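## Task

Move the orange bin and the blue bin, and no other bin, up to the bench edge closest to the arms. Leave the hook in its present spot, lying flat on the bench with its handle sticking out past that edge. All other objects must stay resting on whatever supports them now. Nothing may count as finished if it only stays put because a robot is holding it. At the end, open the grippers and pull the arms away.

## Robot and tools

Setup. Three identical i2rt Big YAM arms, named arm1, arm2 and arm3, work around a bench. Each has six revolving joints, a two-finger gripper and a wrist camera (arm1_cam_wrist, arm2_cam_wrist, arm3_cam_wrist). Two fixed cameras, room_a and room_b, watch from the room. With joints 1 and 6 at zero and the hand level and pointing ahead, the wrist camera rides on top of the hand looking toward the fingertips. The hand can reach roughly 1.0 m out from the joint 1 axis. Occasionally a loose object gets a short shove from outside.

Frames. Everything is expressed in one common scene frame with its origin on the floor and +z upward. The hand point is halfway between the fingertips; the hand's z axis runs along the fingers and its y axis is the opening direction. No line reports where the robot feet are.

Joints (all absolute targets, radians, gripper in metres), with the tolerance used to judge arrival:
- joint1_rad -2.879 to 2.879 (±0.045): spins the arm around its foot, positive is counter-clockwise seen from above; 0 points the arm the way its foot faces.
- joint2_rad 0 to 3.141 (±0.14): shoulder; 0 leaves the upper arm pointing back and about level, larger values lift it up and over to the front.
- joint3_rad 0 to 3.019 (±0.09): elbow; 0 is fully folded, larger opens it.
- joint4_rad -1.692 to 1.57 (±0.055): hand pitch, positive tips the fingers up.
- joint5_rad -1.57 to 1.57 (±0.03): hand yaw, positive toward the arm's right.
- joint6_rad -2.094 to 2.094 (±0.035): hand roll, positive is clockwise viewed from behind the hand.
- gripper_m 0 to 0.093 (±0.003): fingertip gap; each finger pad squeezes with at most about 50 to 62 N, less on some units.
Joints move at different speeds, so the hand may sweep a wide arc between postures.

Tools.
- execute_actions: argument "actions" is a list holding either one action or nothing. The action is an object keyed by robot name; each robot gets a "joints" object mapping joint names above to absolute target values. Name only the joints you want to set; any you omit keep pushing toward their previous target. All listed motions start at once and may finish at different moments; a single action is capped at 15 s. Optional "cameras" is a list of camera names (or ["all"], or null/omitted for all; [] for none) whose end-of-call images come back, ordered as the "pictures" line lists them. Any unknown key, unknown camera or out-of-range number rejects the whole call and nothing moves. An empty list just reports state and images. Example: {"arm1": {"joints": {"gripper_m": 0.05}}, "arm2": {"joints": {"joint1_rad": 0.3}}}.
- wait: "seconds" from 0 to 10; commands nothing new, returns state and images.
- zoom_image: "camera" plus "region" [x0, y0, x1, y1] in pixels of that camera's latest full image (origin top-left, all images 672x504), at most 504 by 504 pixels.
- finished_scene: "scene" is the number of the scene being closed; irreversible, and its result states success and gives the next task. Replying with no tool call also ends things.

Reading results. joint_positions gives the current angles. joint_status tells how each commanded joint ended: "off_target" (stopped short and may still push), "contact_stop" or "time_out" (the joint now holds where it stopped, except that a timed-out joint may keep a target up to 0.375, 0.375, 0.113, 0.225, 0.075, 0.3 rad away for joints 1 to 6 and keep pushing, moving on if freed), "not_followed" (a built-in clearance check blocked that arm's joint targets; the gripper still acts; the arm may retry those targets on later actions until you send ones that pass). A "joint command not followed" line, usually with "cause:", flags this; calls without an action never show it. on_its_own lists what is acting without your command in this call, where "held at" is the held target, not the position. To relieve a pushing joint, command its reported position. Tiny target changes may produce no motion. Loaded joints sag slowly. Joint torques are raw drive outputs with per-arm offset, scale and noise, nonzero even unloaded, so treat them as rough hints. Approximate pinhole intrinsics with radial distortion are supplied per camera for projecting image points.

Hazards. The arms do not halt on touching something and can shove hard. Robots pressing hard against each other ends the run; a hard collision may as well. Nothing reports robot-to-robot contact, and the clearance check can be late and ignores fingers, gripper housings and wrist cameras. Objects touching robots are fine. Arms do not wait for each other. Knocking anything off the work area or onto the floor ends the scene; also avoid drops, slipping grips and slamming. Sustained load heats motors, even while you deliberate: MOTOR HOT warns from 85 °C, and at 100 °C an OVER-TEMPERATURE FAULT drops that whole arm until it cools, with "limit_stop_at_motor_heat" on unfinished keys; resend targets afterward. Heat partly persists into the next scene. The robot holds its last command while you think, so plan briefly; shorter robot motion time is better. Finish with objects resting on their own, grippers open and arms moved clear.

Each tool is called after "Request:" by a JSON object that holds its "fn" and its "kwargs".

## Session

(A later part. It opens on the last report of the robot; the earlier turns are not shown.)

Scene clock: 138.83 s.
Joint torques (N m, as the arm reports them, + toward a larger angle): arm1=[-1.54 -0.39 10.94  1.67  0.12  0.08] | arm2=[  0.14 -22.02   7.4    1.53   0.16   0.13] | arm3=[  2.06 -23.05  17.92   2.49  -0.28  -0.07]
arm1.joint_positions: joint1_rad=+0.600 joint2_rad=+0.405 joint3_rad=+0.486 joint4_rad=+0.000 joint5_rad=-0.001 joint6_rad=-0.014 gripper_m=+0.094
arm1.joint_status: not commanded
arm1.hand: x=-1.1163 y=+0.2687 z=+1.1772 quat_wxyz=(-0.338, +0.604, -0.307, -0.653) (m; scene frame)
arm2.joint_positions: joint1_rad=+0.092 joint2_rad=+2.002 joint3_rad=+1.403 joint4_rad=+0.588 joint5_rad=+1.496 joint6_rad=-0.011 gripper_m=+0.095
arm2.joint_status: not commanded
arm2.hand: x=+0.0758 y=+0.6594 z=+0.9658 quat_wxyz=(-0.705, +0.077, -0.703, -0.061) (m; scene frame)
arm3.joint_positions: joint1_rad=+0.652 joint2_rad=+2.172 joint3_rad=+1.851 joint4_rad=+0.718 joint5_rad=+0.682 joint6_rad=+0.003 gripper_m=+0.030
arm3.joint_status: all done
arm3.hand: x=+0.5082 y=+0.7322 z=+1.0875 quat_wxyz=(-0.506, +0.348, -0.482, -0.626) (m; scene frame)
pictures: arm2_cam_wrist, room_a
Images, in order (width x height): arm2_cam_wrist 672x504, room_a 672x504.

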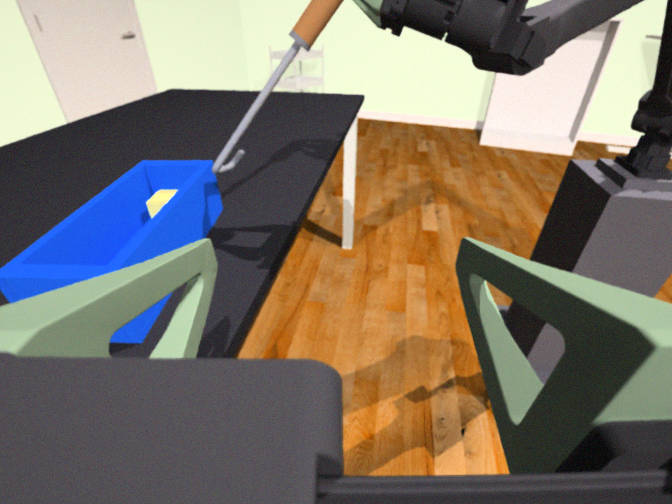

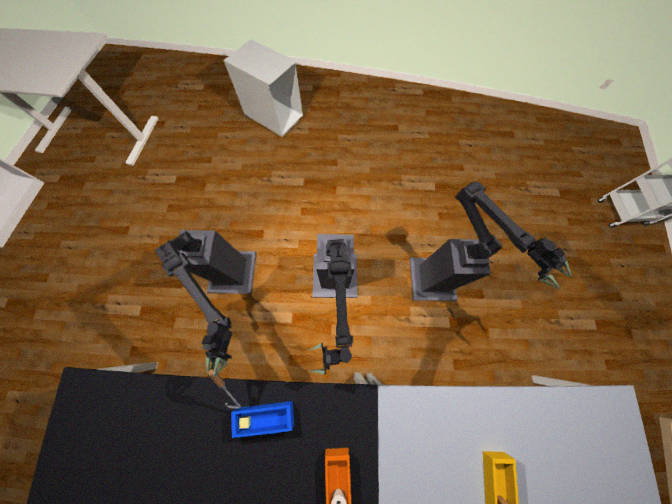

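Request:
{"fn": "execute_actions", "kwargs": {"actions": [{"arm3":{"joints":{"joint1_rad":0.2,"joint5_rad":0,"joint4_rad":0.9}}}], "cameras": []}}

Request:
{"fn": "execute_actions", "kwargs": {"actions": [{"arm3":{"joints":{"joint2_rad":2.3,"joint3_rad":1.75,"joint4_rad":1.05}}}], "cameras": ["arm2_cam_wrist","room_a"]}}

Scene clock: 147.20 s.
Joint torques (N m, as the arm reports them, + toward a larger angle): arm1=[-1.53 -0.39 10.94  1.67  0.12  0.09] | arm2=[  0.12 -22.32   7.39   1.49   0.19   0.13] | arm3=[  0.72 -23.08  17.94   3.1    0.11  -0.04]
arm1.joint_positions: joint1_rad=+0.600 joint2_rad=+0.405 joint3_rad=+0.486 joint4_rad=+0.000 joint5_rad=-0.001 joint6_rad=-0.014 gripper_m=+0.094
arm1.joint_status: not commanded
arm1.hand: x=-1.1163 y=+0.2687 z=+1.1772 quat_wxyz=(-0.338, +0.604, -0.307, -0.653) (m; scene frame)
arm2.joint_positions: joint1_rad=+0.092 joint2_rad=+2.002 joint3_rad=+1.403 joint4_rad=+0.588 joint5_rad=+1.496 joint6_rad=-0.011 gripper_m=+0.095
arm2.joint_status: not commanded
arm2.hand: x=+0.0758 y=+0.6594 z=+0.9658 quat_wxyz=(-0.705, +0.077, -0.703, -0.061) (m; scene frame)
arm3.joint_positions: joint1_rad=+0.200 joint2_rad=+2.172 joint3_rad=+1.851 joint4_rad=+0.854 joint5_rad=+0.000 joint6_rad=-0.002 gripper_m=+0.030
arm3.joint_status: all done
arm3.hand: x=+0.7616 y=+0.8476 z=+1.1304 quat_wxyz=(-0.543, +0.387, -0.313, -0.676) (m; scene frame)
pictures: none
No camera images: the call's "cameras" was empty. Leave "cameras" out to get every camera's image.

Scene clock: 148.40 s.
Joint torques (N m, as the arm reports them, + toward a larger angle): arm1=[-1.51 -0.38 10.94  1.67  0.12  0.08] | arm2=[  0.02 -22.25   7.41   1.49   0.18   0.1 ] | arm3=[  0.56 -23.66  11.38   2.29   0.09  -0.01]
arm1.joint_positions: joint1_rad=+0.600 joint2_rad=+0.405 joint3_rad=+0.486 joint4_rad=+0.000 joint5_rad=-0.001 joint6_rad=-0.014 gripper_m=+0.094
arm1.joint_status: not commanded
arm1.hand: x=-1.1163 y=+0.2687 z=+1.1772 quat_wxyz=(-0.338, +0.604, -0.307, -0.653) (m; scene frame)
arm2.joint_positions: joint1_rad=+0.092 joint2_rad=+2.002 joint3_rad=+1.403 joint4_rad=+0.588 joint5_rad=+1.496 joint6_rad=-0.011 gripper_m=+0.095
arm2.joint_status: not commanded
arm2.hand: x=+0.0758 y=+0.6594 z=+0.9658 quat_wxyz=(-0.705, +0.077, -0.703, -0.061) (m; scene frame)
arm3.joint_positions: joint1_rad=+0.200 joint2_rad=+2.329 joint3_rad=+1.735 joint4_rad=+1.029 joint5_rad=+0.000 joint6_rad=-0.002 gripper_m=+0.030
arm3.joint_status: all done
arm3.hand: x=+0.7598 y=+0.8514 z=+0.9699 quat_wxyz=(-0.527, +0.420, -0.339, -0.657) (m; scene frame)
pictures: arm2_cam_wrist, room_a
Images, in order (width x height): arm2_cam_wrist 672x504, room_a 672x504.

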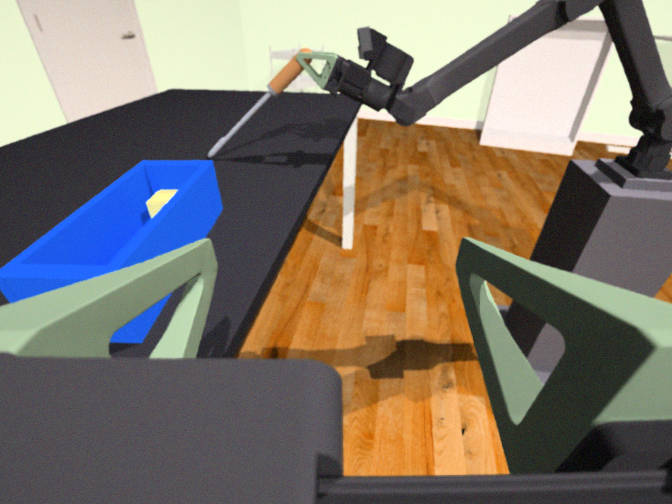

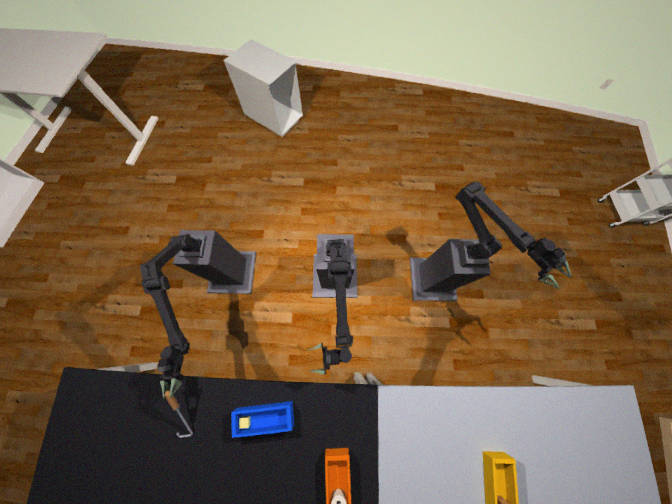

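Request:
{"fn": "execute_actions", "kwargs": {"actions": [{"arm3":{"joints":{"joint2_rad":2.13,"joint3_rad":1.5,"joint4_rad":0.75}}}], "cameras": []}}

Request:
{"fn": "execute_actions", "kwargs": {"actions": [{"arm3":{"joints":{"joint2_rad":1.98,"joint3_rad":1.28,"joint4_rad":0.45}}}], "cameras": ["arm2_cam_wrist","arm3_cam_wrist"]}}

Scene clock: 152.50 s.
Joint torques (N m, as the arm reports them, + toward a larger angle): arm1=[-1.53 -0.38 10.94  1.67  0.12  0.08] | arm2=[  0.17 -22.22   7.45   1.5    0.19   0.14] | arm3=[  0.48 -17.29   8.35   0.71   0.16  -0.05]
arm1.joint_positions: joint1_rad=+0.600 joint2_rad=+0.405 joint3_rad=+0.486 joint4_rad=+0.000 joint5_rad=-0.001 joint6_rad=-0.014 gripper_m=+0.094
arm1.joint_status: not commanded
arm1.hand: x=-1.1163 y=+0.2687 z=+1.1772 quat_wxyz=(-0.338, +0.604, -0.307, -0.653) (m; scene frame)
arm2.joint_positions: joint1_rad=+0.092 joint2_rad=+2.002 joint3_rad=+1.403 joint4_rad=+0.588 joint5_rad=+1.496 joint6_rad=-0.011 gripper_m=+0.095
arm2.joint_status: not commanded
arm2.hand: x=+0.0758 y=+0.6594 z=+0.9658 quat_wxyz=(-0.705, +0.077, -0.703, -0.061) (m; scene frame)
arm3.joint_positions: joint1_rad=+0.200 joint2_rad=+2.103 joint3_rad=+1.520 joint4_rad=+0.775 joint5_rad=+0.000 joint6_rad=-0.002 gripper_m=+0.030
arm3.joint_status: all done
arm3.hand: x=+0.7682 y=+0.8139 z=+0.9812 quat_wxyz=(-0.482, +0.496, -0.400, -0.601) (m; scene frame)
pictures: none
No camera images: the call's "cameras" was empty. Leave "cameras" out to get every camera's image.

Scene clock: 153.47 s.
Joint torques (N m, as the arm reports them, + toward a larger angle): arm1=[-1.54 -0.35 10.94  1.67  0.12  0.08] | arm2=[  0.1  -22.28   7.47   1.48   0.19   0.13] | arm3=[  1.46 -18.58   8.92   1.21   0.12  -0.01]
arm1.joint_positions: joint1_rad=+0.600 joint2_rad=+0.405 joint3_rad=+0.486 joint4_rad=+0.000 joint5_rad=-0.001 joint6_rad=-0.014 gripper_m=+0.094
arm1.joint_status: not commanded
arm1.hand: x=-1.1163 y=+0.2687 z=+1.1772 quat_wxyz=(-0.338, +0.604, -0.307, -0.653) (m; scene frame)
arm2.joint_positions: joint1_rad=+0.092 joint2_rad=+2.002 joint3_rad=+1.403 joint4_rad=+0.588 joint5_rad=+1.496 joint6_rad=-0.011 gripper_m=+0.095
arm2.joint_status: not commanded
arm2.hand: x=+0.0758 y=+0.6594 z=+0.9658 quat_wxyz=(-0.705, +0.077, -0.703, -0.061) (m; scene frame)
arm3.joint_positions: joint1_rad=+0.200 joint2_rad=+1.988 joint3_rad=+1.289 joint4_rad=+0.468 joint5_rad=+0.000 joint6_rad=-0.002 gripper_m=+0.030
arm3.joint_status: all done
arm3.hand: x=+0.7814 y=+0.7511 z=+0.8691 quat_wxyz=(-0.386, +0.612, -0.493, -0.484) (m; scene frame)
pictures: arm2_cam_wrist, arm3_cam_wrist
Images, in order (width x height): arm2_cam_wrist 672x504, arm3_cam_wrist 672x504.

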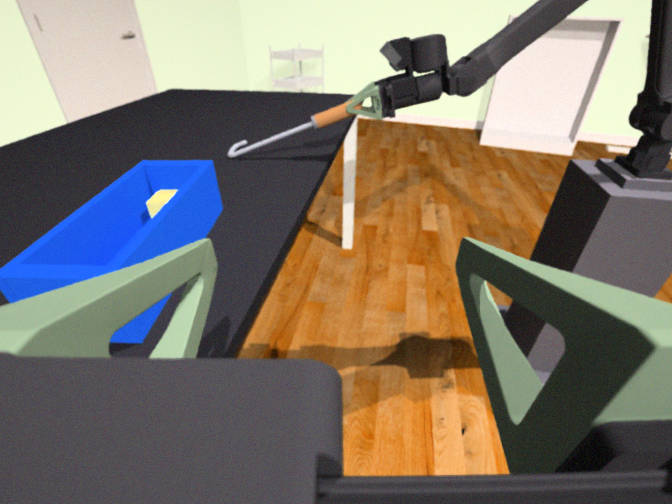

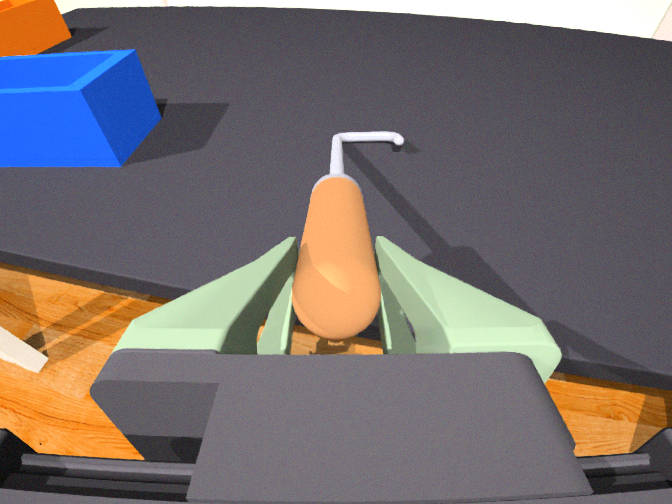

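Request:
{"fn": "execute_actions", "kwargs": {"actions": [{"arm3":{"joints":{"joint4_rad":0.39}}}], "cameras": []}}

Request:
{"fn": "execute_actions", "kwargs": {"actions": [{"arm3":{"joints":{"joint4_rad":0.62,"joint6_rad":1.0}}}], "cameras": []}}

Request:
{"fn": "execute_actions", "kwargs": {"actions": [{"arm3":{"joints":{"joint4_rad":0.95,"joint6_rad":1.6}}}], "cameras": ["arm2_cam_wrist","arm3_cam_wrist","room_a"]}}

Scene clock: 159.57 s.
Joint torques (N m, as the arm reports them, + toward a larger angle): arm1=[-1.52 -0.36 10.94  1.68  0.12  0.08] | arm2=[  0.07 -21.85   7.43   1.49   0.17   0.12] | arm3=[  0.64 -18.37   8.84   1.04   0.17  -0.03]
arm1.joint_positions: joint1_rad=+0.600 joint2_rad=+0.405 joint3_rad=+0.486 joint4_rad=+0.000 joint5_rad=-0.001 joint6_rad=-0.014 gripper_m=+0.094
arm1.joint_status: not commanded
arm1.hand: x=-1.1163 y=+0.2687 z=+1.1772 quat_wxyz=(-0.338, +0.604, -0.307, -0.653) (m; scene frame)
arm2.joint_positions: joint1_rad=+0.092 joint2_rad=+2.002 joint3_rad=+1.403 joint4_rad=+0.588 joint5_rad=+1.496 joint6_rad=-0.011 gripper_m=+0.095
arm2.joint_status: not commanded
arm2.hand: x=+0.0758 y=+0.6594 z=+0.9658 quat_wxyz=(-0.705, +0.077, -0.703, -0.061) (m; scene frame)
arm3.joint_positions: joint1_rad=+0.200 joint2_rad=+1.986 joint3_rad=+1.289 joint4_rad=+0.412 joint5_rad=+0.000 joint6_rad=-0.002 gripper_m=+0.030
arm3.joint_status: all done
arm3.hand: x=+0.7821 y=+0.7476 z=+0.8571 quat_wxyz=(-0.373, +0.625, -0.503, -0.467) (m; scene frame)
pictures: none
No camera images: the call's "cameras" was empty. Leave "cameras" out to get every camera's image.

Scene clock: 161.43 s.
Joint torques (N m, as the arm reports them, + toward a larger angle): arm1=[-1.56 -0.39 10.93  1.68  0.12  0.08] | arm2=[  0.28 -22.21   7.42   1.41   0.19   0.14] | arm3=[  1.34 -17.44  10.56   3.57   0.08   0.11]
arm1.joint_positions: joint1_rad=+0.600 joint2_rad=+0.405 joint3_rad=+0.486 joint4_rad=+0.000 joint5_rad=-0.001 joint6_rad=-0.014 gripper_m=+0.094
arm1.joint_status: not commanded
arm1.hand: x=-1.1163 y=+0.2687 z=+1.1772 quat_wxyz=(-0.338, +0.604, -0.307, -0.653) (m; scene frame)
arm2.joint_positions: joint1_rad=+0.092 joint2_rad=+2.002 joint3_rad=+1.403 joint4_rad=+0.588 joint5_rad=+1.496 joint6_rad=-0.011 gripper_m=+0.095
arm2.joint_status: not commanded
arm2.hand: x=+0.0758 y=+0.6594 z=+0.9658 quat_wxyz=(-0.705, +0.077, -0.703, -0.061) (m; scene frame)
arm3.joint_positions: joint1_rad=+0.200 joint2_rad=+1.987 joint3_rad=+1.271 joint4_rad=+0.573 joint5_rad=+0.000 joint6_rad=+0.976 gripper_m=+0.030
arm3.joint_status: all done
arm3.hand: x=+0.7817 y=+0.7508 z=+0.8860 quat_wxyz=(-0.121, +0.297, -0.696, -0.642) (m; scene frame)
pictures: none
No camera images: the call's "cameras" was empty. Leave "cameras" out to get every camera's image.

Scene clock: 163.03 s.
Joint torques (N m, as the arm reports them, + toward a larger angle): arm1=[-1.52 -0.38 10.94  1.68  0.12  0.08] | arm2=[  0.18 -22.3    7.49   1.47   0.18   0.14] | arm3=[  0.71 -18.52  10.77   3.61   0.02   0.19]
arm1.joint_positions: joint1_rad=+0.600 joint2_rad=+0.405 joint3_rad=+0.486 joint4_rad=+0.000 joint5_rad=-0.001 joint6_rad=-0.014 gripper_m=+0.094
arm1.joint_status: not commanded
arm1.hand: x=-1.1163 y=+0.2687 z=+1.1772 quat_wxyz=(-0.338, +0.604, -0.307, -0.653) (m; scene frame)
arm2.joint_positions: joint1_rad=+0.092 joint2_rad=+2.002 joint3_rad=+1.403 joint4_rad=+0.588 joint5_rad=+1.496 joint6_rad=-0.011 gripper_m=+0.095
arm2.joint_status: not commanded
arm2.hand: x=+0.0758 y=+0.6594 z=+0.9658 quat_wxyz=(-0.705, +0.077, -0.703, -0.061) (m; scene frame)
arm3.joint_positions: joint1_rad=+0.200 joint2_rad=+1.997 joint3_rad=+1.266 joint4_rad=+0.898 joint5_rad=+0.000 joint6_rad=+1.574 gripper_m=+0.030
arm3.joint_status: all done
arm3.hand: x=+0.7822 y=+0.7497 z=+0.9547 quat_wxyz=(+0.086, +0.067, -0.644, -0.757) (m; scene frame)
pictures: arm2_cam_wrist, arm3_cam_wrist, room_a
Images, in order (width x height): arm2_cam_wrist 672x504, arm3_cam_wrist 672x504, room_a 672x504.

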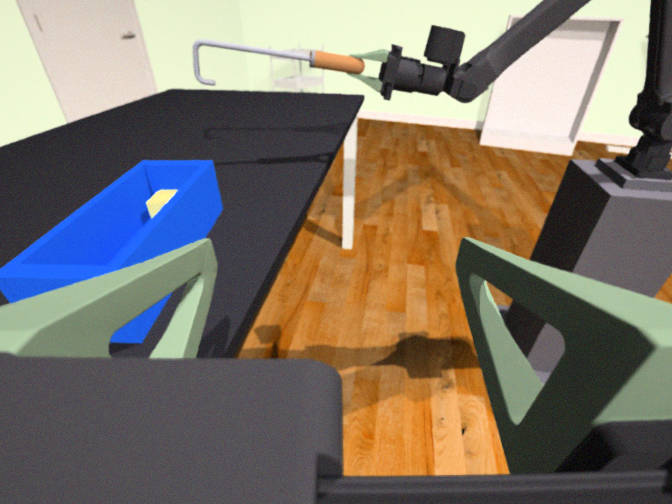

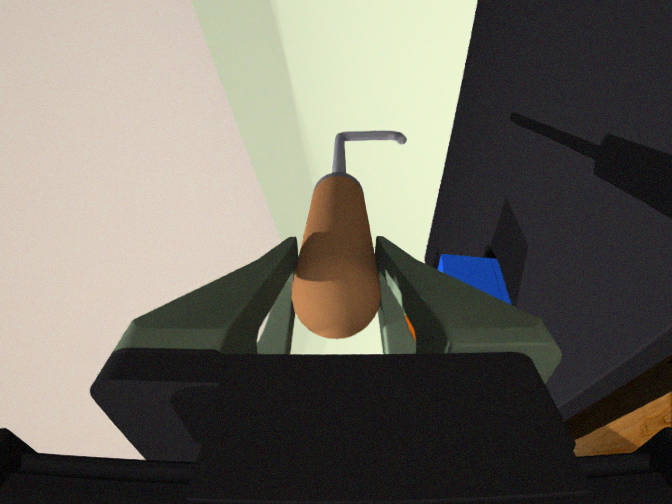

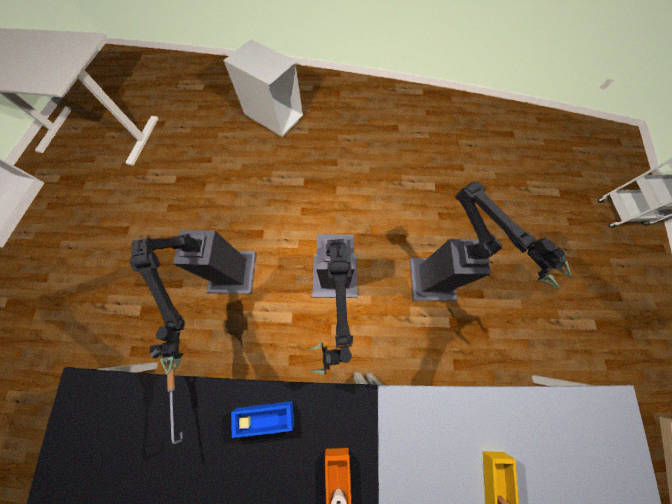

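Request:
{"fn": "execute_actions", "kwargs": {"actions": [{"arm3":{"joints":{"joint1_rad":0.49,"joint3_rad":1.68}}}], "cameras": []}}

Request:
{"fn": "execute_actions", "kwargs": {"actions": [{"arm3":{"joints":{"joint2_rad":2.14,"joint4_rad":0.64}}}], "cameras": ["arm2_cam_wrist","room_a"]}}

Scene clock: 168.20 s.
Joint torques (N m, as the arm reports them, + toward a larger angle): arm1=[-1.53 -0.36 10.94  1.67  0.12  0.08] | arm2=[  0.04 -22.03   7.42   1.5    0.18   0.12] | arm3=[  1.98 -20.5   17.46   2.62   0.05   0.07]
arm1.joint_positions: joint1_rad=+0.600 joint2_rad=+0.405 joint3_rad=+0.486 joint4_rad=+0.000 joint5_rad=-0.001 joint6_rad=-0.014 gripper_m=+0.094
arm1.joint_status: not commanded
arm1.hand: x=-1.1163 y=+0.2687 z=+1.1772 quat_wxyz=(-0.338, +0.604, -0.307, -0.653) (m; scene frame)
arm2.joint_positions: joint1_rad=+0.092 joint2_rad=+2.002 joint3_rad=+1.403 joint4_rad=+0.588 joint5_rad=+1.496 joint6_rad=-0.011 gripper_m=+0.095
arm2.joint_status: not commanded
arm2.hand: x=+0.0758 y=+0.6594 z=+0.9658 quat_wxyz=(-0.705, +0.077, -0.703, -0.061) (m; scene frame)
arm3.joint_positions: joint1_rad=+0.482 joint2_rad=+2.003 joint3_rad=+1.615 joint4_rad=+0.916 joint5_rad=+0.000 joint6_rad=+1.578 gripper_m=+0.030
arm3.joint_status: all done
arm3.hand: x=+0.5615 y=+0.7115 z=+1.1485 quat_wxyz=(+0.218, +0.119, -0.485, -0.838) (m; scene frame)
pictures: none
No camera images: the call's "cameras" was empty. Leave "cameras" out to get every camera's image.

Scene clock: 169.53 s.
Joint torques (N m, as the arm reports them, + toward a larger angle): arm1=[-1.54 -0.37 10.95  1.67  0.12  0.08] | arm2=[  0.11 -22.17   7.43   1.45   0.19   0.11] | arm3=[  1.68 -24.93  15.81   3.61   0.1    0.07]
arm1.joint_positions: joint1_rad=+0.600 joint2_rad=+0.405 joint3_rad=+0.486 joint4_rad=+0.000 joint5_rad=-0.001 joint6_rad=-0.014 gripper_m=+0.094
arm1.joint_status: not commanded
arm1.hand: x=-1.1163 y=+0.2687 z=+1.1772 quat_wxyz=(-0.338, +0.604, -0.307, -0.653) (m; scene frame)
arm2.joint_positions: joint1_rad=+0.092 joint2_rad=+2.002 joint3_rad=+1.403 joint4_rad=+0.588 joint5_rad=+1.496 joint6_rad=-0.011 gripper_m=+0.095
arm2.joint_status: not commanded
arm2.hand: x=+0.0758 y=+0.6594 z=+0.9658 quat_wxyz=(-0.705, +0.077, -0.703, -0.061) (m; scene frame)
arm3.joint_positions: joint1_rad=+0.482 joint2_rad=+2.198 joint3_rad=+1.627 joint4_rad=+0.592 joint5_rad=+0.000 joint6_rad=+1.578 gripper_m=+0.030
arm3.joint_status: all done
arm3.hand: x=+0.5327 y=+0.7610 z=+0.9191 quat_wxyz=(+0.181, +0.168, -0.680, -0.690) (m; scene frame)
pictures: arm2_cam_wrist, room_a
Images, in order (width x height): arm2_cam_wrist 672x504, room_a 672x504.

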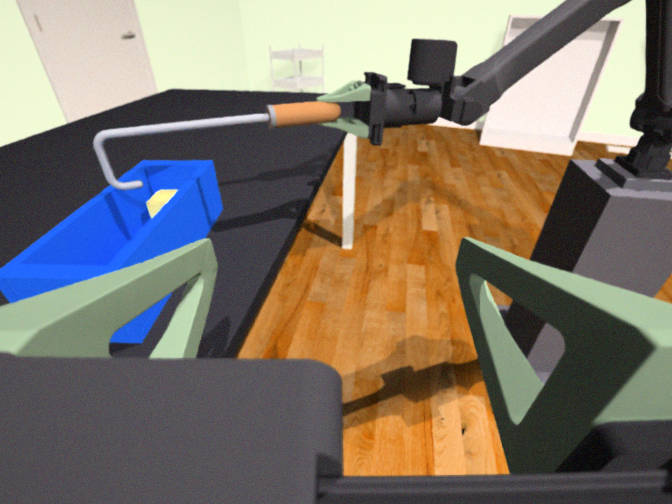

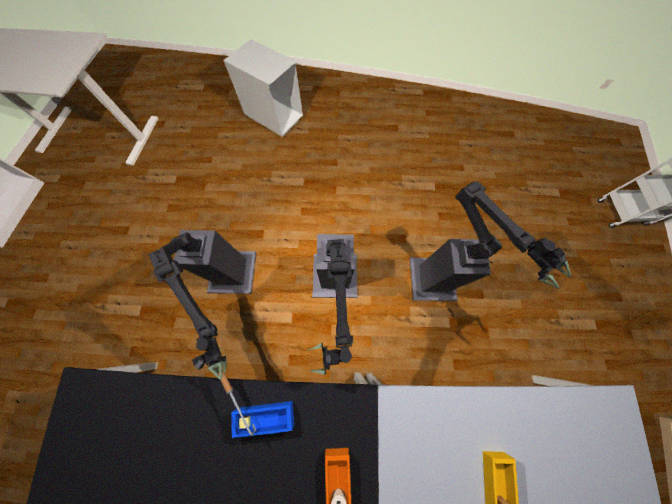

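Retract a bit while lowering, then drag.

Request:
{"fn": "execute_actions", "kwargs": {"actions": [{"arm3":{"joints":{"joint2_rad":2.09,"joint3_rad":1.5,"joint4_rad":0.55}}}], "cameras": ["arm2_cam_wrist"]}}

Request:
{"fn": "execute_actions", "kwargs": {"actions": [{"arm3":{"joints":{"joint1_rad":0.36,"joint2_rad":1.965,"joint3_rad":1.27,"joint4_rad":0.665}}}], "cameras": []}}

Request:
{"fn": "execute_actions", "kwargs": {"actions": [{"arm3":{"joints":{"joint1_rad":0.23,"joint2_rad":1.85,"joint3_rad":1.065,"joint4_rad":0.75}}}], "cameras": ["arm2_cam_wrist","room_a"]}}

Scene clock: 173.53 s.
Joint torques (N m, as the arm reports them, + toward a larger angle): arm1=[-1.54 -0.38 10.94  1.67  0.13  0.09] | arm2=[  0.36 -21.82   7.35   1.44   0.21   0.12] | arm3=[  2.2  -22.75  11.7    2.99   0.11   0.06]
arm1.joint_positions: joint1_rad=+0.600 joint2_rad=+0.405 joint3_rad=+0.486 joint4_rad=+0.000 joint5_rad=-0.001 joint6_rad=-0.014 gripper_m=+0.094
arm1.joint_status: not commanded
arm1.hand: x=-1.1163 y=+0.2687 z=+1.1772 quat_wxyz=(-0.338, +0.604, -0.307, -0.653) (m; scene frame)
arm2.joint_positions: joint1_rad=+0.092 joint2_rad=+2.002 joint3_rad=+1.403 joint4_rad=+0.588 joint5_rad=+1.496 joint6_rad=-0.011 gripper_m=+0.095
arm2.joint_status: not commanded
arm2.hand: x=+0.0758 y=+0.6594 z=+0.9658 quat_wxyz=(-0.705, +0.077, -0.703, -0.061) (m; scene frame)
arm3.joint_positions: joint1_rad=+0.482 joint2_rad=+2.126 joint3_rad=+1.486 joint4_rad=+0.523 joint5_rad=+0.000 joint6_rad=+1.581 gripper_m=+0.030
arm3.joint_status: all done
arm3.hand: x=+0.5501 y=+0.7287 z=+0.8826 quat_wxyz=(+0.169, +0.179, -0.727, -0.641) (m; scene frame)
pictures: arm2_cam_wrist
Images, in order (width x height): arm2_cam_wrist 672x504.

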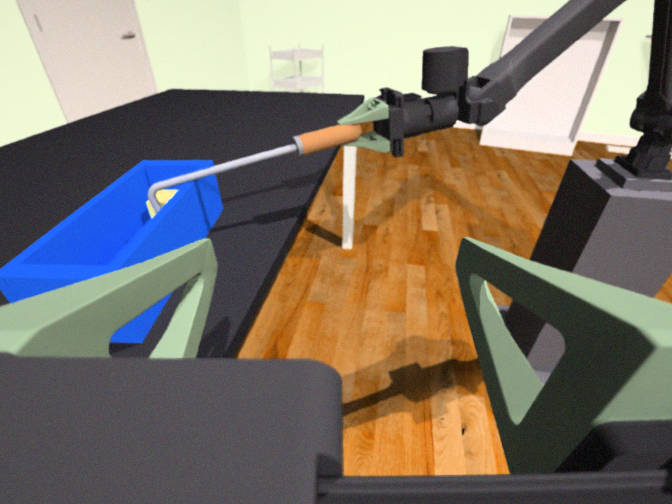

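Scene clock: 174.70 s.
Joint torques (N m, as the arm reports them, + toward a larger angle): arm1=[-1.56 -0.35 10.94  1.67  0.12  0.08] | arm2=[  0.2  -22.1    7.46   1.46   0.16   0.13] | arm3=[  2.15 -20.22   9.76   3.53  -0.03   0.01]
arm1.joint_positions: joint1_rad=+0.600 joint2_rad=+0.405 joint3_rad=+0.486 joint4_rad=+0.000 joint5_rad=-0.001 joint6_rad=-0.014 gripper_m=+0.094
arm1.joint_status: not commanded
arm1.hand: x=-1.1163 y=+0.2687 z=+1.1772 quat_wxyz=(-0.338, +0.604, -0.307, -0.653) (m; scene frame)
arm2.joint_positions: joint1_rad=+0.092 joint2_rad=+2.002 joint3_rad=+1.403 joint4_rad=+0.588 joint5_rad=+1.496 joint6_rad=-0.011 gripper_m=+0.095
arm2.joint_status: not commanded
arm2.hand: x=+0.0758 y=+0.6594 z=+0.9658 quat_wxyz=(-0.705, +0.077, -0.703, -0.061) (m; scene frame)
arm3.joint_positions: joint1_rad=+0.347 joint2_rad=+2.008 joint3_rad=+1.267 joint4_rad=+0.623 joint5_rad=+0.005 joint6_rad=+1.586 gripper_m=+0.030
arm3.joint_status: all done
arm3.hand: x=+0.6739 y=+0.7196 z=+0.8807 quat_wxyz=(+0.125, +0.126, -0.738, -0.651) (m; scene frame)
pictures: none
No camera images: the call's "cameras" was empty. Leave "cameras" out to get every camera's image.

Scene clock: 175.80 s.
Joint torques (N m, as the arm reports them, + toward a larger angle): arm1=[-1.57 -0.38 10.95  1.68  0.12  0.08] | arm2=[  0.09 -22.24   7.36   1.44   0.2    0.13] | arm3=[  1.89 -18.41   9.18   3.42  -0.13   0.01]
arm1.joint_positions: joint1_rad=+0.600 joint2_rad=+0.405 joint3_rad=+0.486 joint4_rad=+0.000 joint5_rad=-0.001 joint6_rad=-0.014 gripper_m=+0.094
arm1.joint_status: not commanded
arm1.hand: x=-1.1163 y=+0.2687 z=+1.1772 quat_wxyz=(-0.338, +0.604, -0.307, -0.653) (m; scene frame)
arm2.joint_positions: joint1_rad=+0.092 joint2_rad=+2.002 joint3_rad=+1.403 joint4_rad=+0.588 joint5_rad=+1.496 joint6_rad=-0.011 gripper_m=+0.095
arm2.joint_status: not commanded
arm2.hand: x=+0.0758 y=+0.6594 z=+0.9658 quat_wxyz=(-0.705, +0.077, -0.703, -0.061) (m; scene frame)
arm3.joint_positions: joint1_rad=+0.218 joint2_rad=+1.888 joint3_rad=+1.061 joint4_rad=+0.706 joint5_rad=+0.006 joint6_rad=+1.588 gripper_m=+0.030
arm3.joint_status: all done
arm3.hand: x=+0.7840 y=+0.6883 z=+0.8808 quat_wxyz=(+0.083, +0.077, -0.746, -0.656) (m; scene frame)
pictures: arm2_cam_wrist, room_a
Images, in order (width x height): arm2_cam_wrist 672x504, room_a 672x504.

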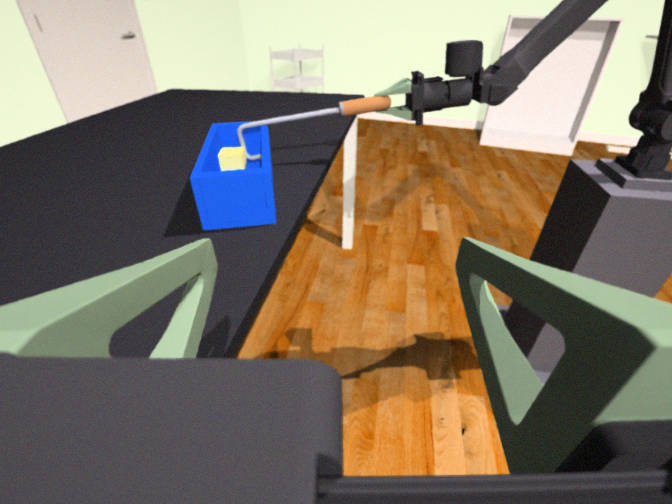

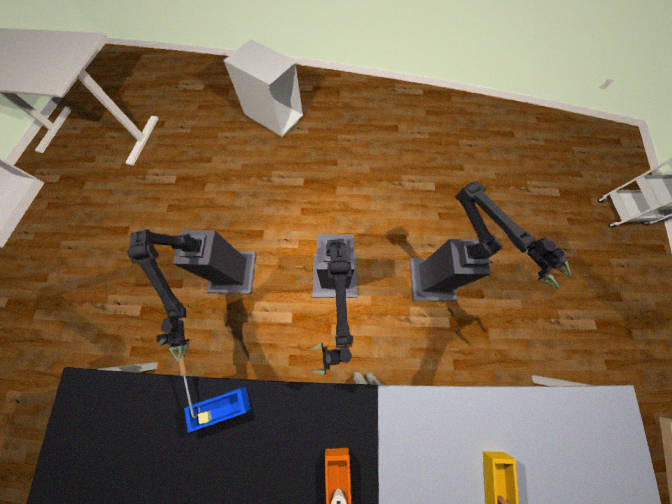

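Request:
{"fn": "execute_actions", "kwargs": {"actions": [{"arm3":{"joints":{"joint1_rad":0.1,"joint2_rad":1.73,"joint3_rad":0.87,"joint4_rad":0.825}}}], "cameras": []}}

Request:
{"fn": "execute_actions", "kwargs": {"actions": [{"arm3":{"joints":{"joint1_rad":-0.06,"joint2_rad":1.64,"joint3_rad":0.73,"joint4_rad":0.875}}}], "cameras": ["arm2_cam_wrist","room_a"]}}

Scene clock: 179.83 s.
Joint torques (N m, as the arm reports them, + toward a larger angle): arm1=[-1.55 -0.37 10.95  1.67  0.12  0.08] | arm2=[  0.36 -21.96   7.4    1.5    0.18   0.13] | arm3=[  1.01 -15.97   8.83   3.66   0.03  -0.06]
arm1.joint_positions: joint1_rad=+0.600 joint2_rad=+0.405 joint3_rad=+0.486 joint4_rad=+0.000 joint5_rad=-0.001 joint6_rad=-0.014 gripper_m=+0.094
arm1.joint_status: not commanded
arm1.hand: x=-1.1163 y=+0.2687 z=+1.1772 quat_wxyz=(-0.338, +0.604, -0.307, -0.653) (m; scene frame)
arm2.joint_positions: joint1_rad=+0.092 joint2_rad=+2.002 joint3_rad=+1.403 joint4_rad=+0.588 joint5_rad=+1.496 joint6_rad=-0.011 gripper_m=+0.095
arm2.joint_status: not commanded
arm2.hand: x=+0.0758 y=+0.6594 z=+0.9658 quat_wxyz=(-0.705, +0.077, -0.703, -0.061) (m; scene frame)
arm3.joint_positions: joint1_rad=+0.092 joint2_rad=+1.765 joint3_rad=+0.864 joint4_rad=+0.778 joint5_rad=+0.002 joint6_rad=+1.590 gripper_m=+0.030
arm3.joint_status: all done
arm3.hand: x=+0.8775 y=+0.6390 z=+0.8815 quat_wxyz=(+0.043, +0.031, -0.750, -0.659) (m; scene frame)
pictures: none
No camera images: the call's "cameras" was empty. Leave "cameras" out to get every camera's image.

Scene clock: 181.03 s.
Joint torques (N m, as the arm reports them, + toward a larger angle): arm1=[-1.56 -0.35 10.94  1.67  0.12  0.09] | arm2=[  0.46 -22.2    7.44   1.44   0.21   0.11] | arm3=[  1.48 -14.75   8.58   3.47   0.13  -0.01]
arm1.joint_positions: joint1_rad=+0.600 joint2_rad=+0.405 joint3_rad=+0.486 joint4_rad=+0.000 joint5_rad=-0.001 joint6_rad=-0.014 gripper_m=+0.094
arm1.joint_status: not commanded
arm1.hand: x=-1.1163 y=+0.2687 z=+1.1772 quat_wxyz=(-0.338, +0.604, -0.307, -0.653) (m; scene frame)
arm2.joint_positions: joint1_rad=+0.092 joint2_rad=+2.002 joint3_rad=+1.403 joint4_rad=+0.588 joint5_rad=+1.496 joint6_rad=-0.011 gripper_m=+0.095
arm2.joint_status: not commanded
arm2.hand: x=+0.0758 y=+0.6594 z=+0.9658 quat_wxyz=(-0.705, +0.077, -0.703, -0.061) (m; scene frame)
arm3.joint_positions: joint1_rad=-0.066 joint2_rad=+1.673 joint3_rad=+0.722 joint4_rad=+0.829 joint5_rad=+0.000 joint6_rad=+1.590 gripper_m=+0.030
arm3.joint_status: all done
arm3.hand: x=+0.9762 y=+0.5933 z=+0.8812 quat_wxyz=(-0.008, -0.027, -0.751, -0.660) (m; scene frame)
pictures: arm2_cam_wrist, room_a
Images, in order (width x height): arm2_cam_wrist 672x504, room_a 672x504.

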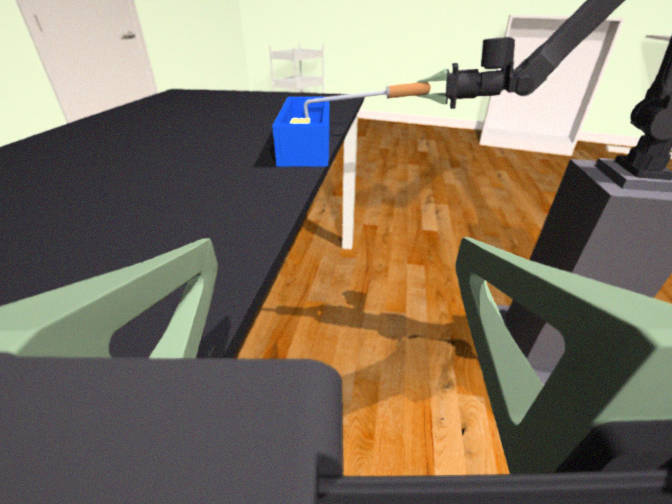

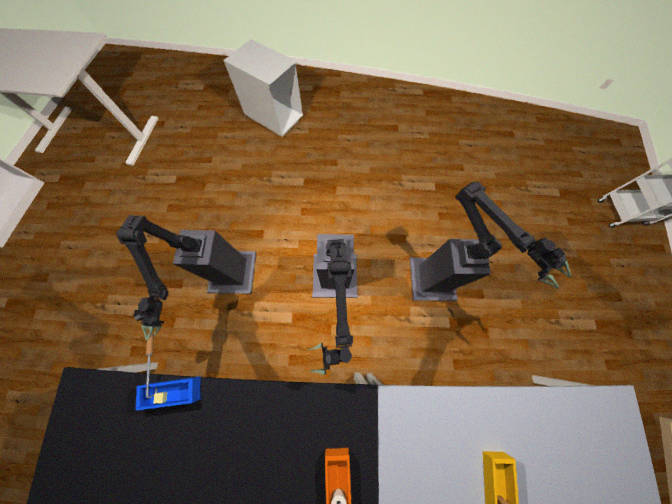

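Request:
{"fn": "execute_actions", "kwargs": {"actions": [{"arm3":{"joints":{"joint3_rad":1.25}}}], "cameras": []}}

Request:
{"fn": "execute_actions", "kwargs": {"actions": [{"arm3":{"joints":{"joint1_rad":0.67,"joint2_rad":1.85,"joint3_rad":1.92,"joint4_rad":0.6,"joint5_rad":0.67}}}], "cameras": []}}

Request:
{"fn": "execute_actions", "kwargs": {"actions": [{"arm3":{"joints":{"joint2_rad":2.33,"joint4_rad":0.55}}}], "cameras": ["arm2_cam_wrist","room_a"]}}

Scene clock: 186.10 s.
Joint torques (N m, as the arm reports them, + toward a larger angle): arm1=[-1.52 -0.34 10.94  1.67  0.12  0.08] | arm2=[ -0.01 -21.9    7.52   1.48   0.18   0.11] | arm3=[  2.03 -15.72  17.     2.83   0.05  -0.03]
arm1.joint_positions: joint1_rad=+0.600 joint2_rad=+0.405 joint3_rad=+0.486 joint4_rad=+0.000 joint5_rad=-0.001 joint6_rad=-0.014 gripper_m=+0.094
arm1.joint_status: not commanded
arm1.hand: x=-1.1163 y=+0.2687 z=+1.1772 quat_wxyz=(-0.338, +0.604, -0.307, -0.653) (m; scene frame)
arm2.joint_positions: joint1_rad=+0.092 joint2_rad=+2.002 joint3_rad=+1.403 joint4_rad=+0.588 joint5_rad=+1.496 joint6_rad=-0.011 gripper_m=+0.095
arm2.joint_status: not commanded
arm2.hand: x=+0.0758 y=+0.6594 z=+0.9658 quat_wxyz=(-0.705, +0.077, -0.703, -0.061) (m; scene frame)
arm3.joint_positions: joint1_rad=-0.066 joint2_rad=+1.658 joint3_rad=+1.190 joint4_rad=+0.842 joint5_rad=+0.000 joint6_rad=+1.590 gripper_m=+0.030
arm3.joint_status: all done
arm3.hand: x=+0.9821 y=+0.6929 z=+1.1412 quat_wxyz=(-0.011, -0.021, -0.565, -0.825) (m; scene frame)
pictures: none
No camera images: the call's "cameras" was empty. Leave "cameras" out to get every camera's image.

Scene clock: 188.17 s.
Joint torques (N m, as the arm reports them, + toward a larger angle): arm1=[-1.54 -0.36 10.95  1.67  0.12  0.08] | arm2=[ -0.16 -22.01   7.4    1.49   0.19   0.11] | arm3=[  2.22 -18.82  18.07   2.12  -0.51  -0.02]
arm1.joint_positions: joint1_rad=+0.600 joint2_rad=+0.405 joint3_rad=+0.486 joint4_rad=+0.000 joint5_rad=-0.001 joint6_rad=-0.014 gripper_m=+0.094
arm1.joint_status: not commanded
arm1.hand: x=-1.1163 y=+0.2687 z=+1.1772 quat_wxyz=(-0.338, +0.604, -0.307, -0.653) (m; scene frame)
arm2.joint_positions: joint1_rad=+0.092 joint2_rad=+2.002 joint3_rad=+1.403 joint4_rad=+0.588 joint5_rad=+1.496 joint6_rad=-0.011 gripper_m=+0.095
arm2.joint_status: not commanded
arm2.hand: x=+0.0758 y=+0.6594 z=+0.9658 quat_wxyz=(-0.705, +0.077, -0.703, -0.061) (m; scene frame)
arm3.joint_positions: joint1_rad=+0.665 joint2_rad=+1.866 joint3_rad=+1.854 joint4_rad=+0.570 joint5_rad=+0.680 joint6_rad=+1.590 gripper_m=+0.030
arm3.joint_status: all done
arm3.hand: x=+0.5570 y=+0.6571 z=+1.3021 quat_wxyz=(+0.132, -0.129, -0.529, -0.828) (m; scene frame)
pictures: none
No camera images: the call's "cameras" was empty. Leave "cameras" out to get every camera's image.

Scene clock: 189.87 s.
Joint torques (N m, as the arm reports them, + toward a larger angle): arm1=[-1.53 -0.37 10.94  1.67  0.12  0.09] | arm2=[  0.09 -22.15   7.44   1.44   0.18   0.11] | arm3=[  1.87 -25.57  14.83   2.39   0.08  -0.17]
arm1.joint_positions: joint1_rad=+0.600 joint2_rad=+0.405 joint3_rad=+0.486 joint4_rad=+0.000 joint5_rad=-0.001 joint6_rad=-0.014 gripper_m=+0.094
arm1.joint_status: not commanded
arm1.hand: x=-1.1163 y=+0.2687 z=+1.1772 quat_wxyz=(-0.338, +0.604, -0.307, -0.653) (m; scene frame)
arm2.joint_positions: joint1_rad=+0.092 joint2_rad=+2.002 joint3_rad=+1.403 joint4_rad=+0.588 joint5_rad=+1.496 joint6_rad=-0.011 gripper_m=+0.095
arm2.joint_status: not commanded
arm2.hand: x=+0.0758 y=+0.6594 z=+0.9658 quat_wxyz=(-0.705, +0.077, -0.703, -0.061) (m; scene frame)
arm3.joint_positions: joint1_rad=+0.665 joint2_rad=+2.370 joint3_rad=+1.877 joint4_rad=+0.525 joint5_rad=+0.670 joint6_rad=+1.601 gripper_m=+0.030
arm3.joint_status: all done
arm3.hand: x=+0.4716 y=+0.7552 z=+0.8954 quat_wxyz=(+0.024, -0.015, -0.700, -0.714) (m; scene frame)
pictures: arm2_cam_wrist, room_a
Images, in order (width x height): arm2_cam_wrist 672x504, room_a 672x504.

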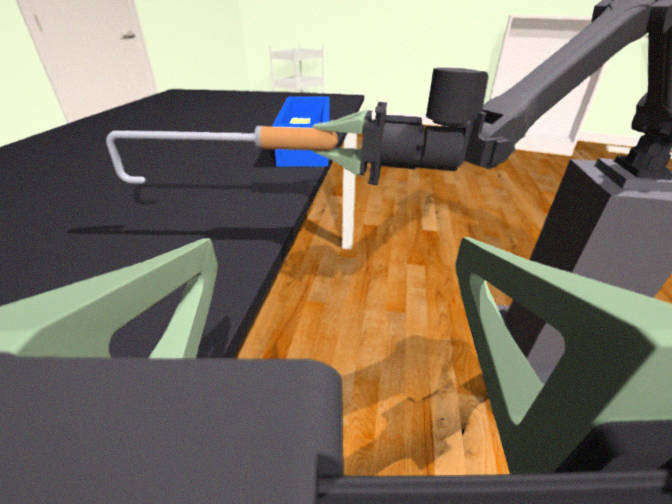

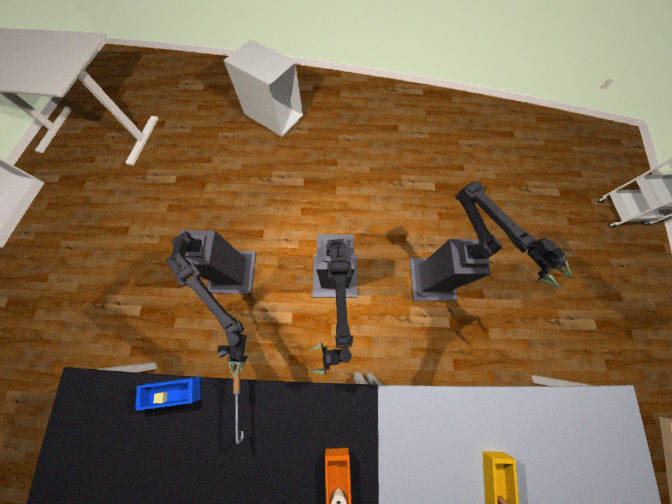

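Request:
{"fn": "execute_actions", "kwargs": {"actions": [{"arm3":{"joints":{"joint6_rad":0}}}], "cameras": []}}

Request:
{"fn": "execute_actions", "kwargs": {"actions": [{"arm3":{"joints":{"joint2_rad":2.47,"joint4_rad":0.63}}}], "cameras": ["arm2_cam_wrist","arm3_cam_wrist"]}}

Scene clock: 194.43 s.
Joint torques (N m, as the arm reports them, + toward a larger angle): arm1=[-1.56 -0.36 10.95  1.68  0.12  0.08] | arm2=[  0.19 -22.16   7.42   1.44   0.19   0.14] | arm3=[  1.19 -24.91  14.95   2.44   0.15  -0.22]
arm1.joint_positions: joint1_rad=+0.600 joint2_rad=+0.405 joint3_rad=+0.486 joint4_rad=+0.000 joint5_rad=-0.001 joint6_rad=-0.014 gripper_m=+0.094
arm1.joint_status: not commanded
arm1.hand: x=-1.1163 y=+0.2687 z=+1.1772 quat_wxyz=(-0.338, +0.604, -0.307, -0.653) (m; scene frame)
arm2.joint_positions: joint1_rad=+0.092 joint2_rad=+2.002 joint3_rad=+1.403 joint4_rad=+0.588 joint5_rad=+1.496 joint6_rad=-0.011 gripper_m=+0.095
arm2.joint_status: not commanded
arm2.hand: x=+0.0758 y=+0.6594 z=+0.9658 quat_wxyz=(-0.705, +0.077, -0.703, -0.061) (m; scene frame)
arm3.joint_positions: joint1_rad=+0.666 joint2_rad=+2.370 joint3_rad=+1.877 joint4_rad=+0.525 joint5_rad=+0.669 joint6_rad=+0.017 gripper_m=+0.030
arm3.joint_status: all done
arm3.hand: x=+0.4710 y=+0.7550 z=+0.8954 quat_wxyz=(-0.491, +0.488, -0.502, -0.519) (m; scene frame)
pictures: none
No camera images: the call's "cameras" was empty. Leave "cameras" out to get every camera's image.

Scene clock: 195.60 s.
Joint torques (N m, as the arm reports them, + toward a larger angle): arm1=[-1.51 -0.39 10.94  1.68  0.12  0.08] | arm2=[  0.33 -22.01   7.44   1.51   0.19   0.12] | arm3=[  1.46 -22.55  14.68   2.04   0.12  -0.08]
arm1.joint_positions: joint1_rad=+0.600 joint2_rad=+0.405 joint3_rad=+0.486 joint4_rad=+0.000 joint5_rad=-0.001 joint6_rad=-0.014 gripper_m=+0.094
arm1.joint_status: not commanded
arm1.hand: x=-1.1163 y=+0.2687 z=+1.1772 quat_wxyz=(-0.338, +0.604, -0.307, -0.653) (m; scene frame)
arm2.joint_positions: joint1_rad=+0.092 joint2_rad=+2.002 joint3_rad=+1.403 joint4_rad=+0.588 joint5_rad=+1.496 joint6_rad=-0.011 gripper_m=+0.095
arm2.joint_status: not commanded
arm2.hand: x=+0.0758 y=+0.6594 z=+0.9658 quat_wxyz=(-0.705, +0.077, -0.703, -0.061) (m; scene frame)
arm3.joint_positions: joint1_rad=+0.666 joint2_rad=+2.464 joint3_rad=+1.877 joint4_rad=+0.618 joint5_rad=+0.669 joint6_rad=+0.002 gripper_m=+0.030
arm3.joint_status: all done
arm3.hand: x=+0.4706 y=+0.7550 z=+0.8333 quat_wxyz=(-0.495, +0.492, -0.498, -0.514) (m; scene frame)
pictures: arm2_cam_wrist, arm3_cam_wrist
Images, in order (width x height): arm2_cam_wrist 672x504, arm3_cam_wrist 672x504.

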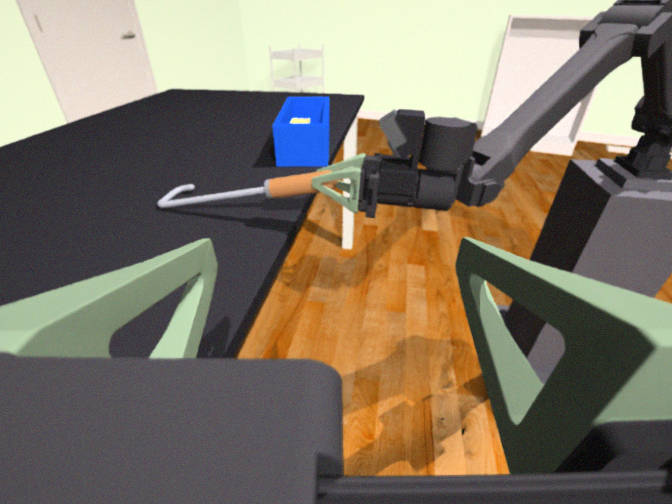

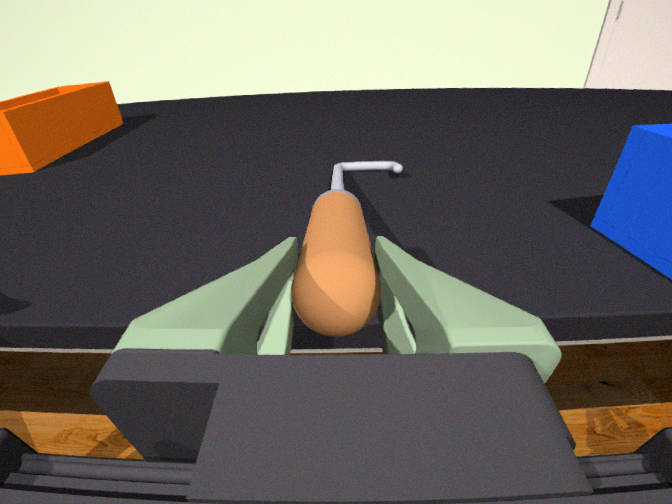

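Request:
{"fn": "execute_actions", "kwargs": {"actions": [{"arm3":{"joints":{"joint2_rad":2.54}}}], "cameras": ["arm2_cam_wrist","arm3_cam_wrist"]}}

Scene clock: 197.60 s.
Joint torques (N m, as the arm reports them, + toward a larger angle): arm1=[-1.52 -0.38 10.94  1.67  0.12  0.08] | arm2=[ -0.05 -22.06   7.39   1.56   0.18   0.11] | arm3=[  1.25 -21.12  14.32   1.9    0.14  -0.04]
arm1.joint_positions: joint1_rad=+0.600 joint2_rad=+0.405 joint3_rad=+0.486 joint4_rad=+0.000 joint5_rad=-0.001 joint6_rad=-0.014 gripper_m=+0.094
arm1.joint_status: not commanded
arm1.hand: x=-1.1163 y=+0.2687 z=+1.1772 quat_wxyz=(-0.338, +0.604, -0.307, -0.653) (m; scene frame)
arm2.joint_positions: joint1_rad=+0.092 joint2_rad=+2.002 joint3_rad=+1.403 joint4_rad=+0.588 joint5_rad=+1.496 joint6_rad=-0.011 gripper_m=+0.095
arm2.joint_status: not commanded
arm2.hand: x=+0.0758 y=+0.6594 z=+0.9658 quat_wxyz=(-0.705, +0.077, -0.703, -0.061) (m; scene frame)
arm3.joint_positions: joint1_rad=+0.666 joint2_rad=+2.515 joint3_rad=+1.877 joint4_rad=+0.625 joint5_rad=+0.669 joint6_rad=+0.002 gripper_m=+0.030
arm3.joint_status: all done
arm3.hand: x=+0.4718 y=+0.7530 z=+0.7903 quat_wxyz=(-0.493, +0.508, -0.500, -0.499) (m; scene frame)
pictures: arm2_cam_wrist, arm3_cam_wrist
Images, in order (width x height): arm2_cam_wrist 672x504, arm3_cam_wrist 672x504.

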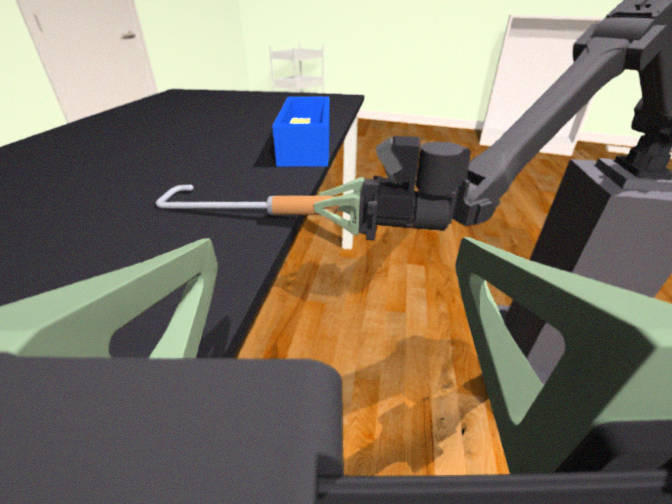

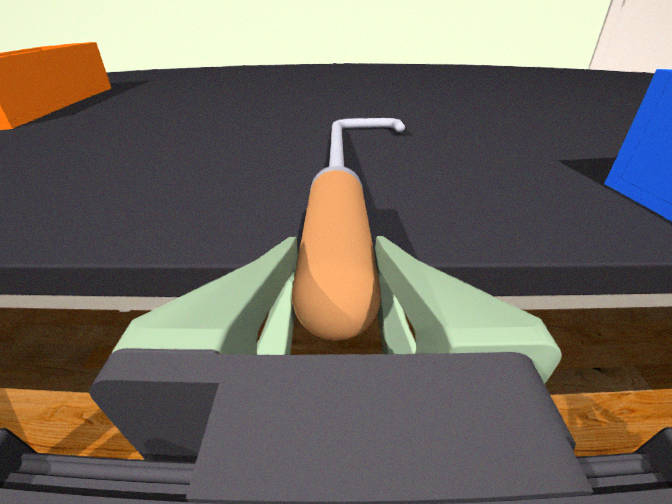

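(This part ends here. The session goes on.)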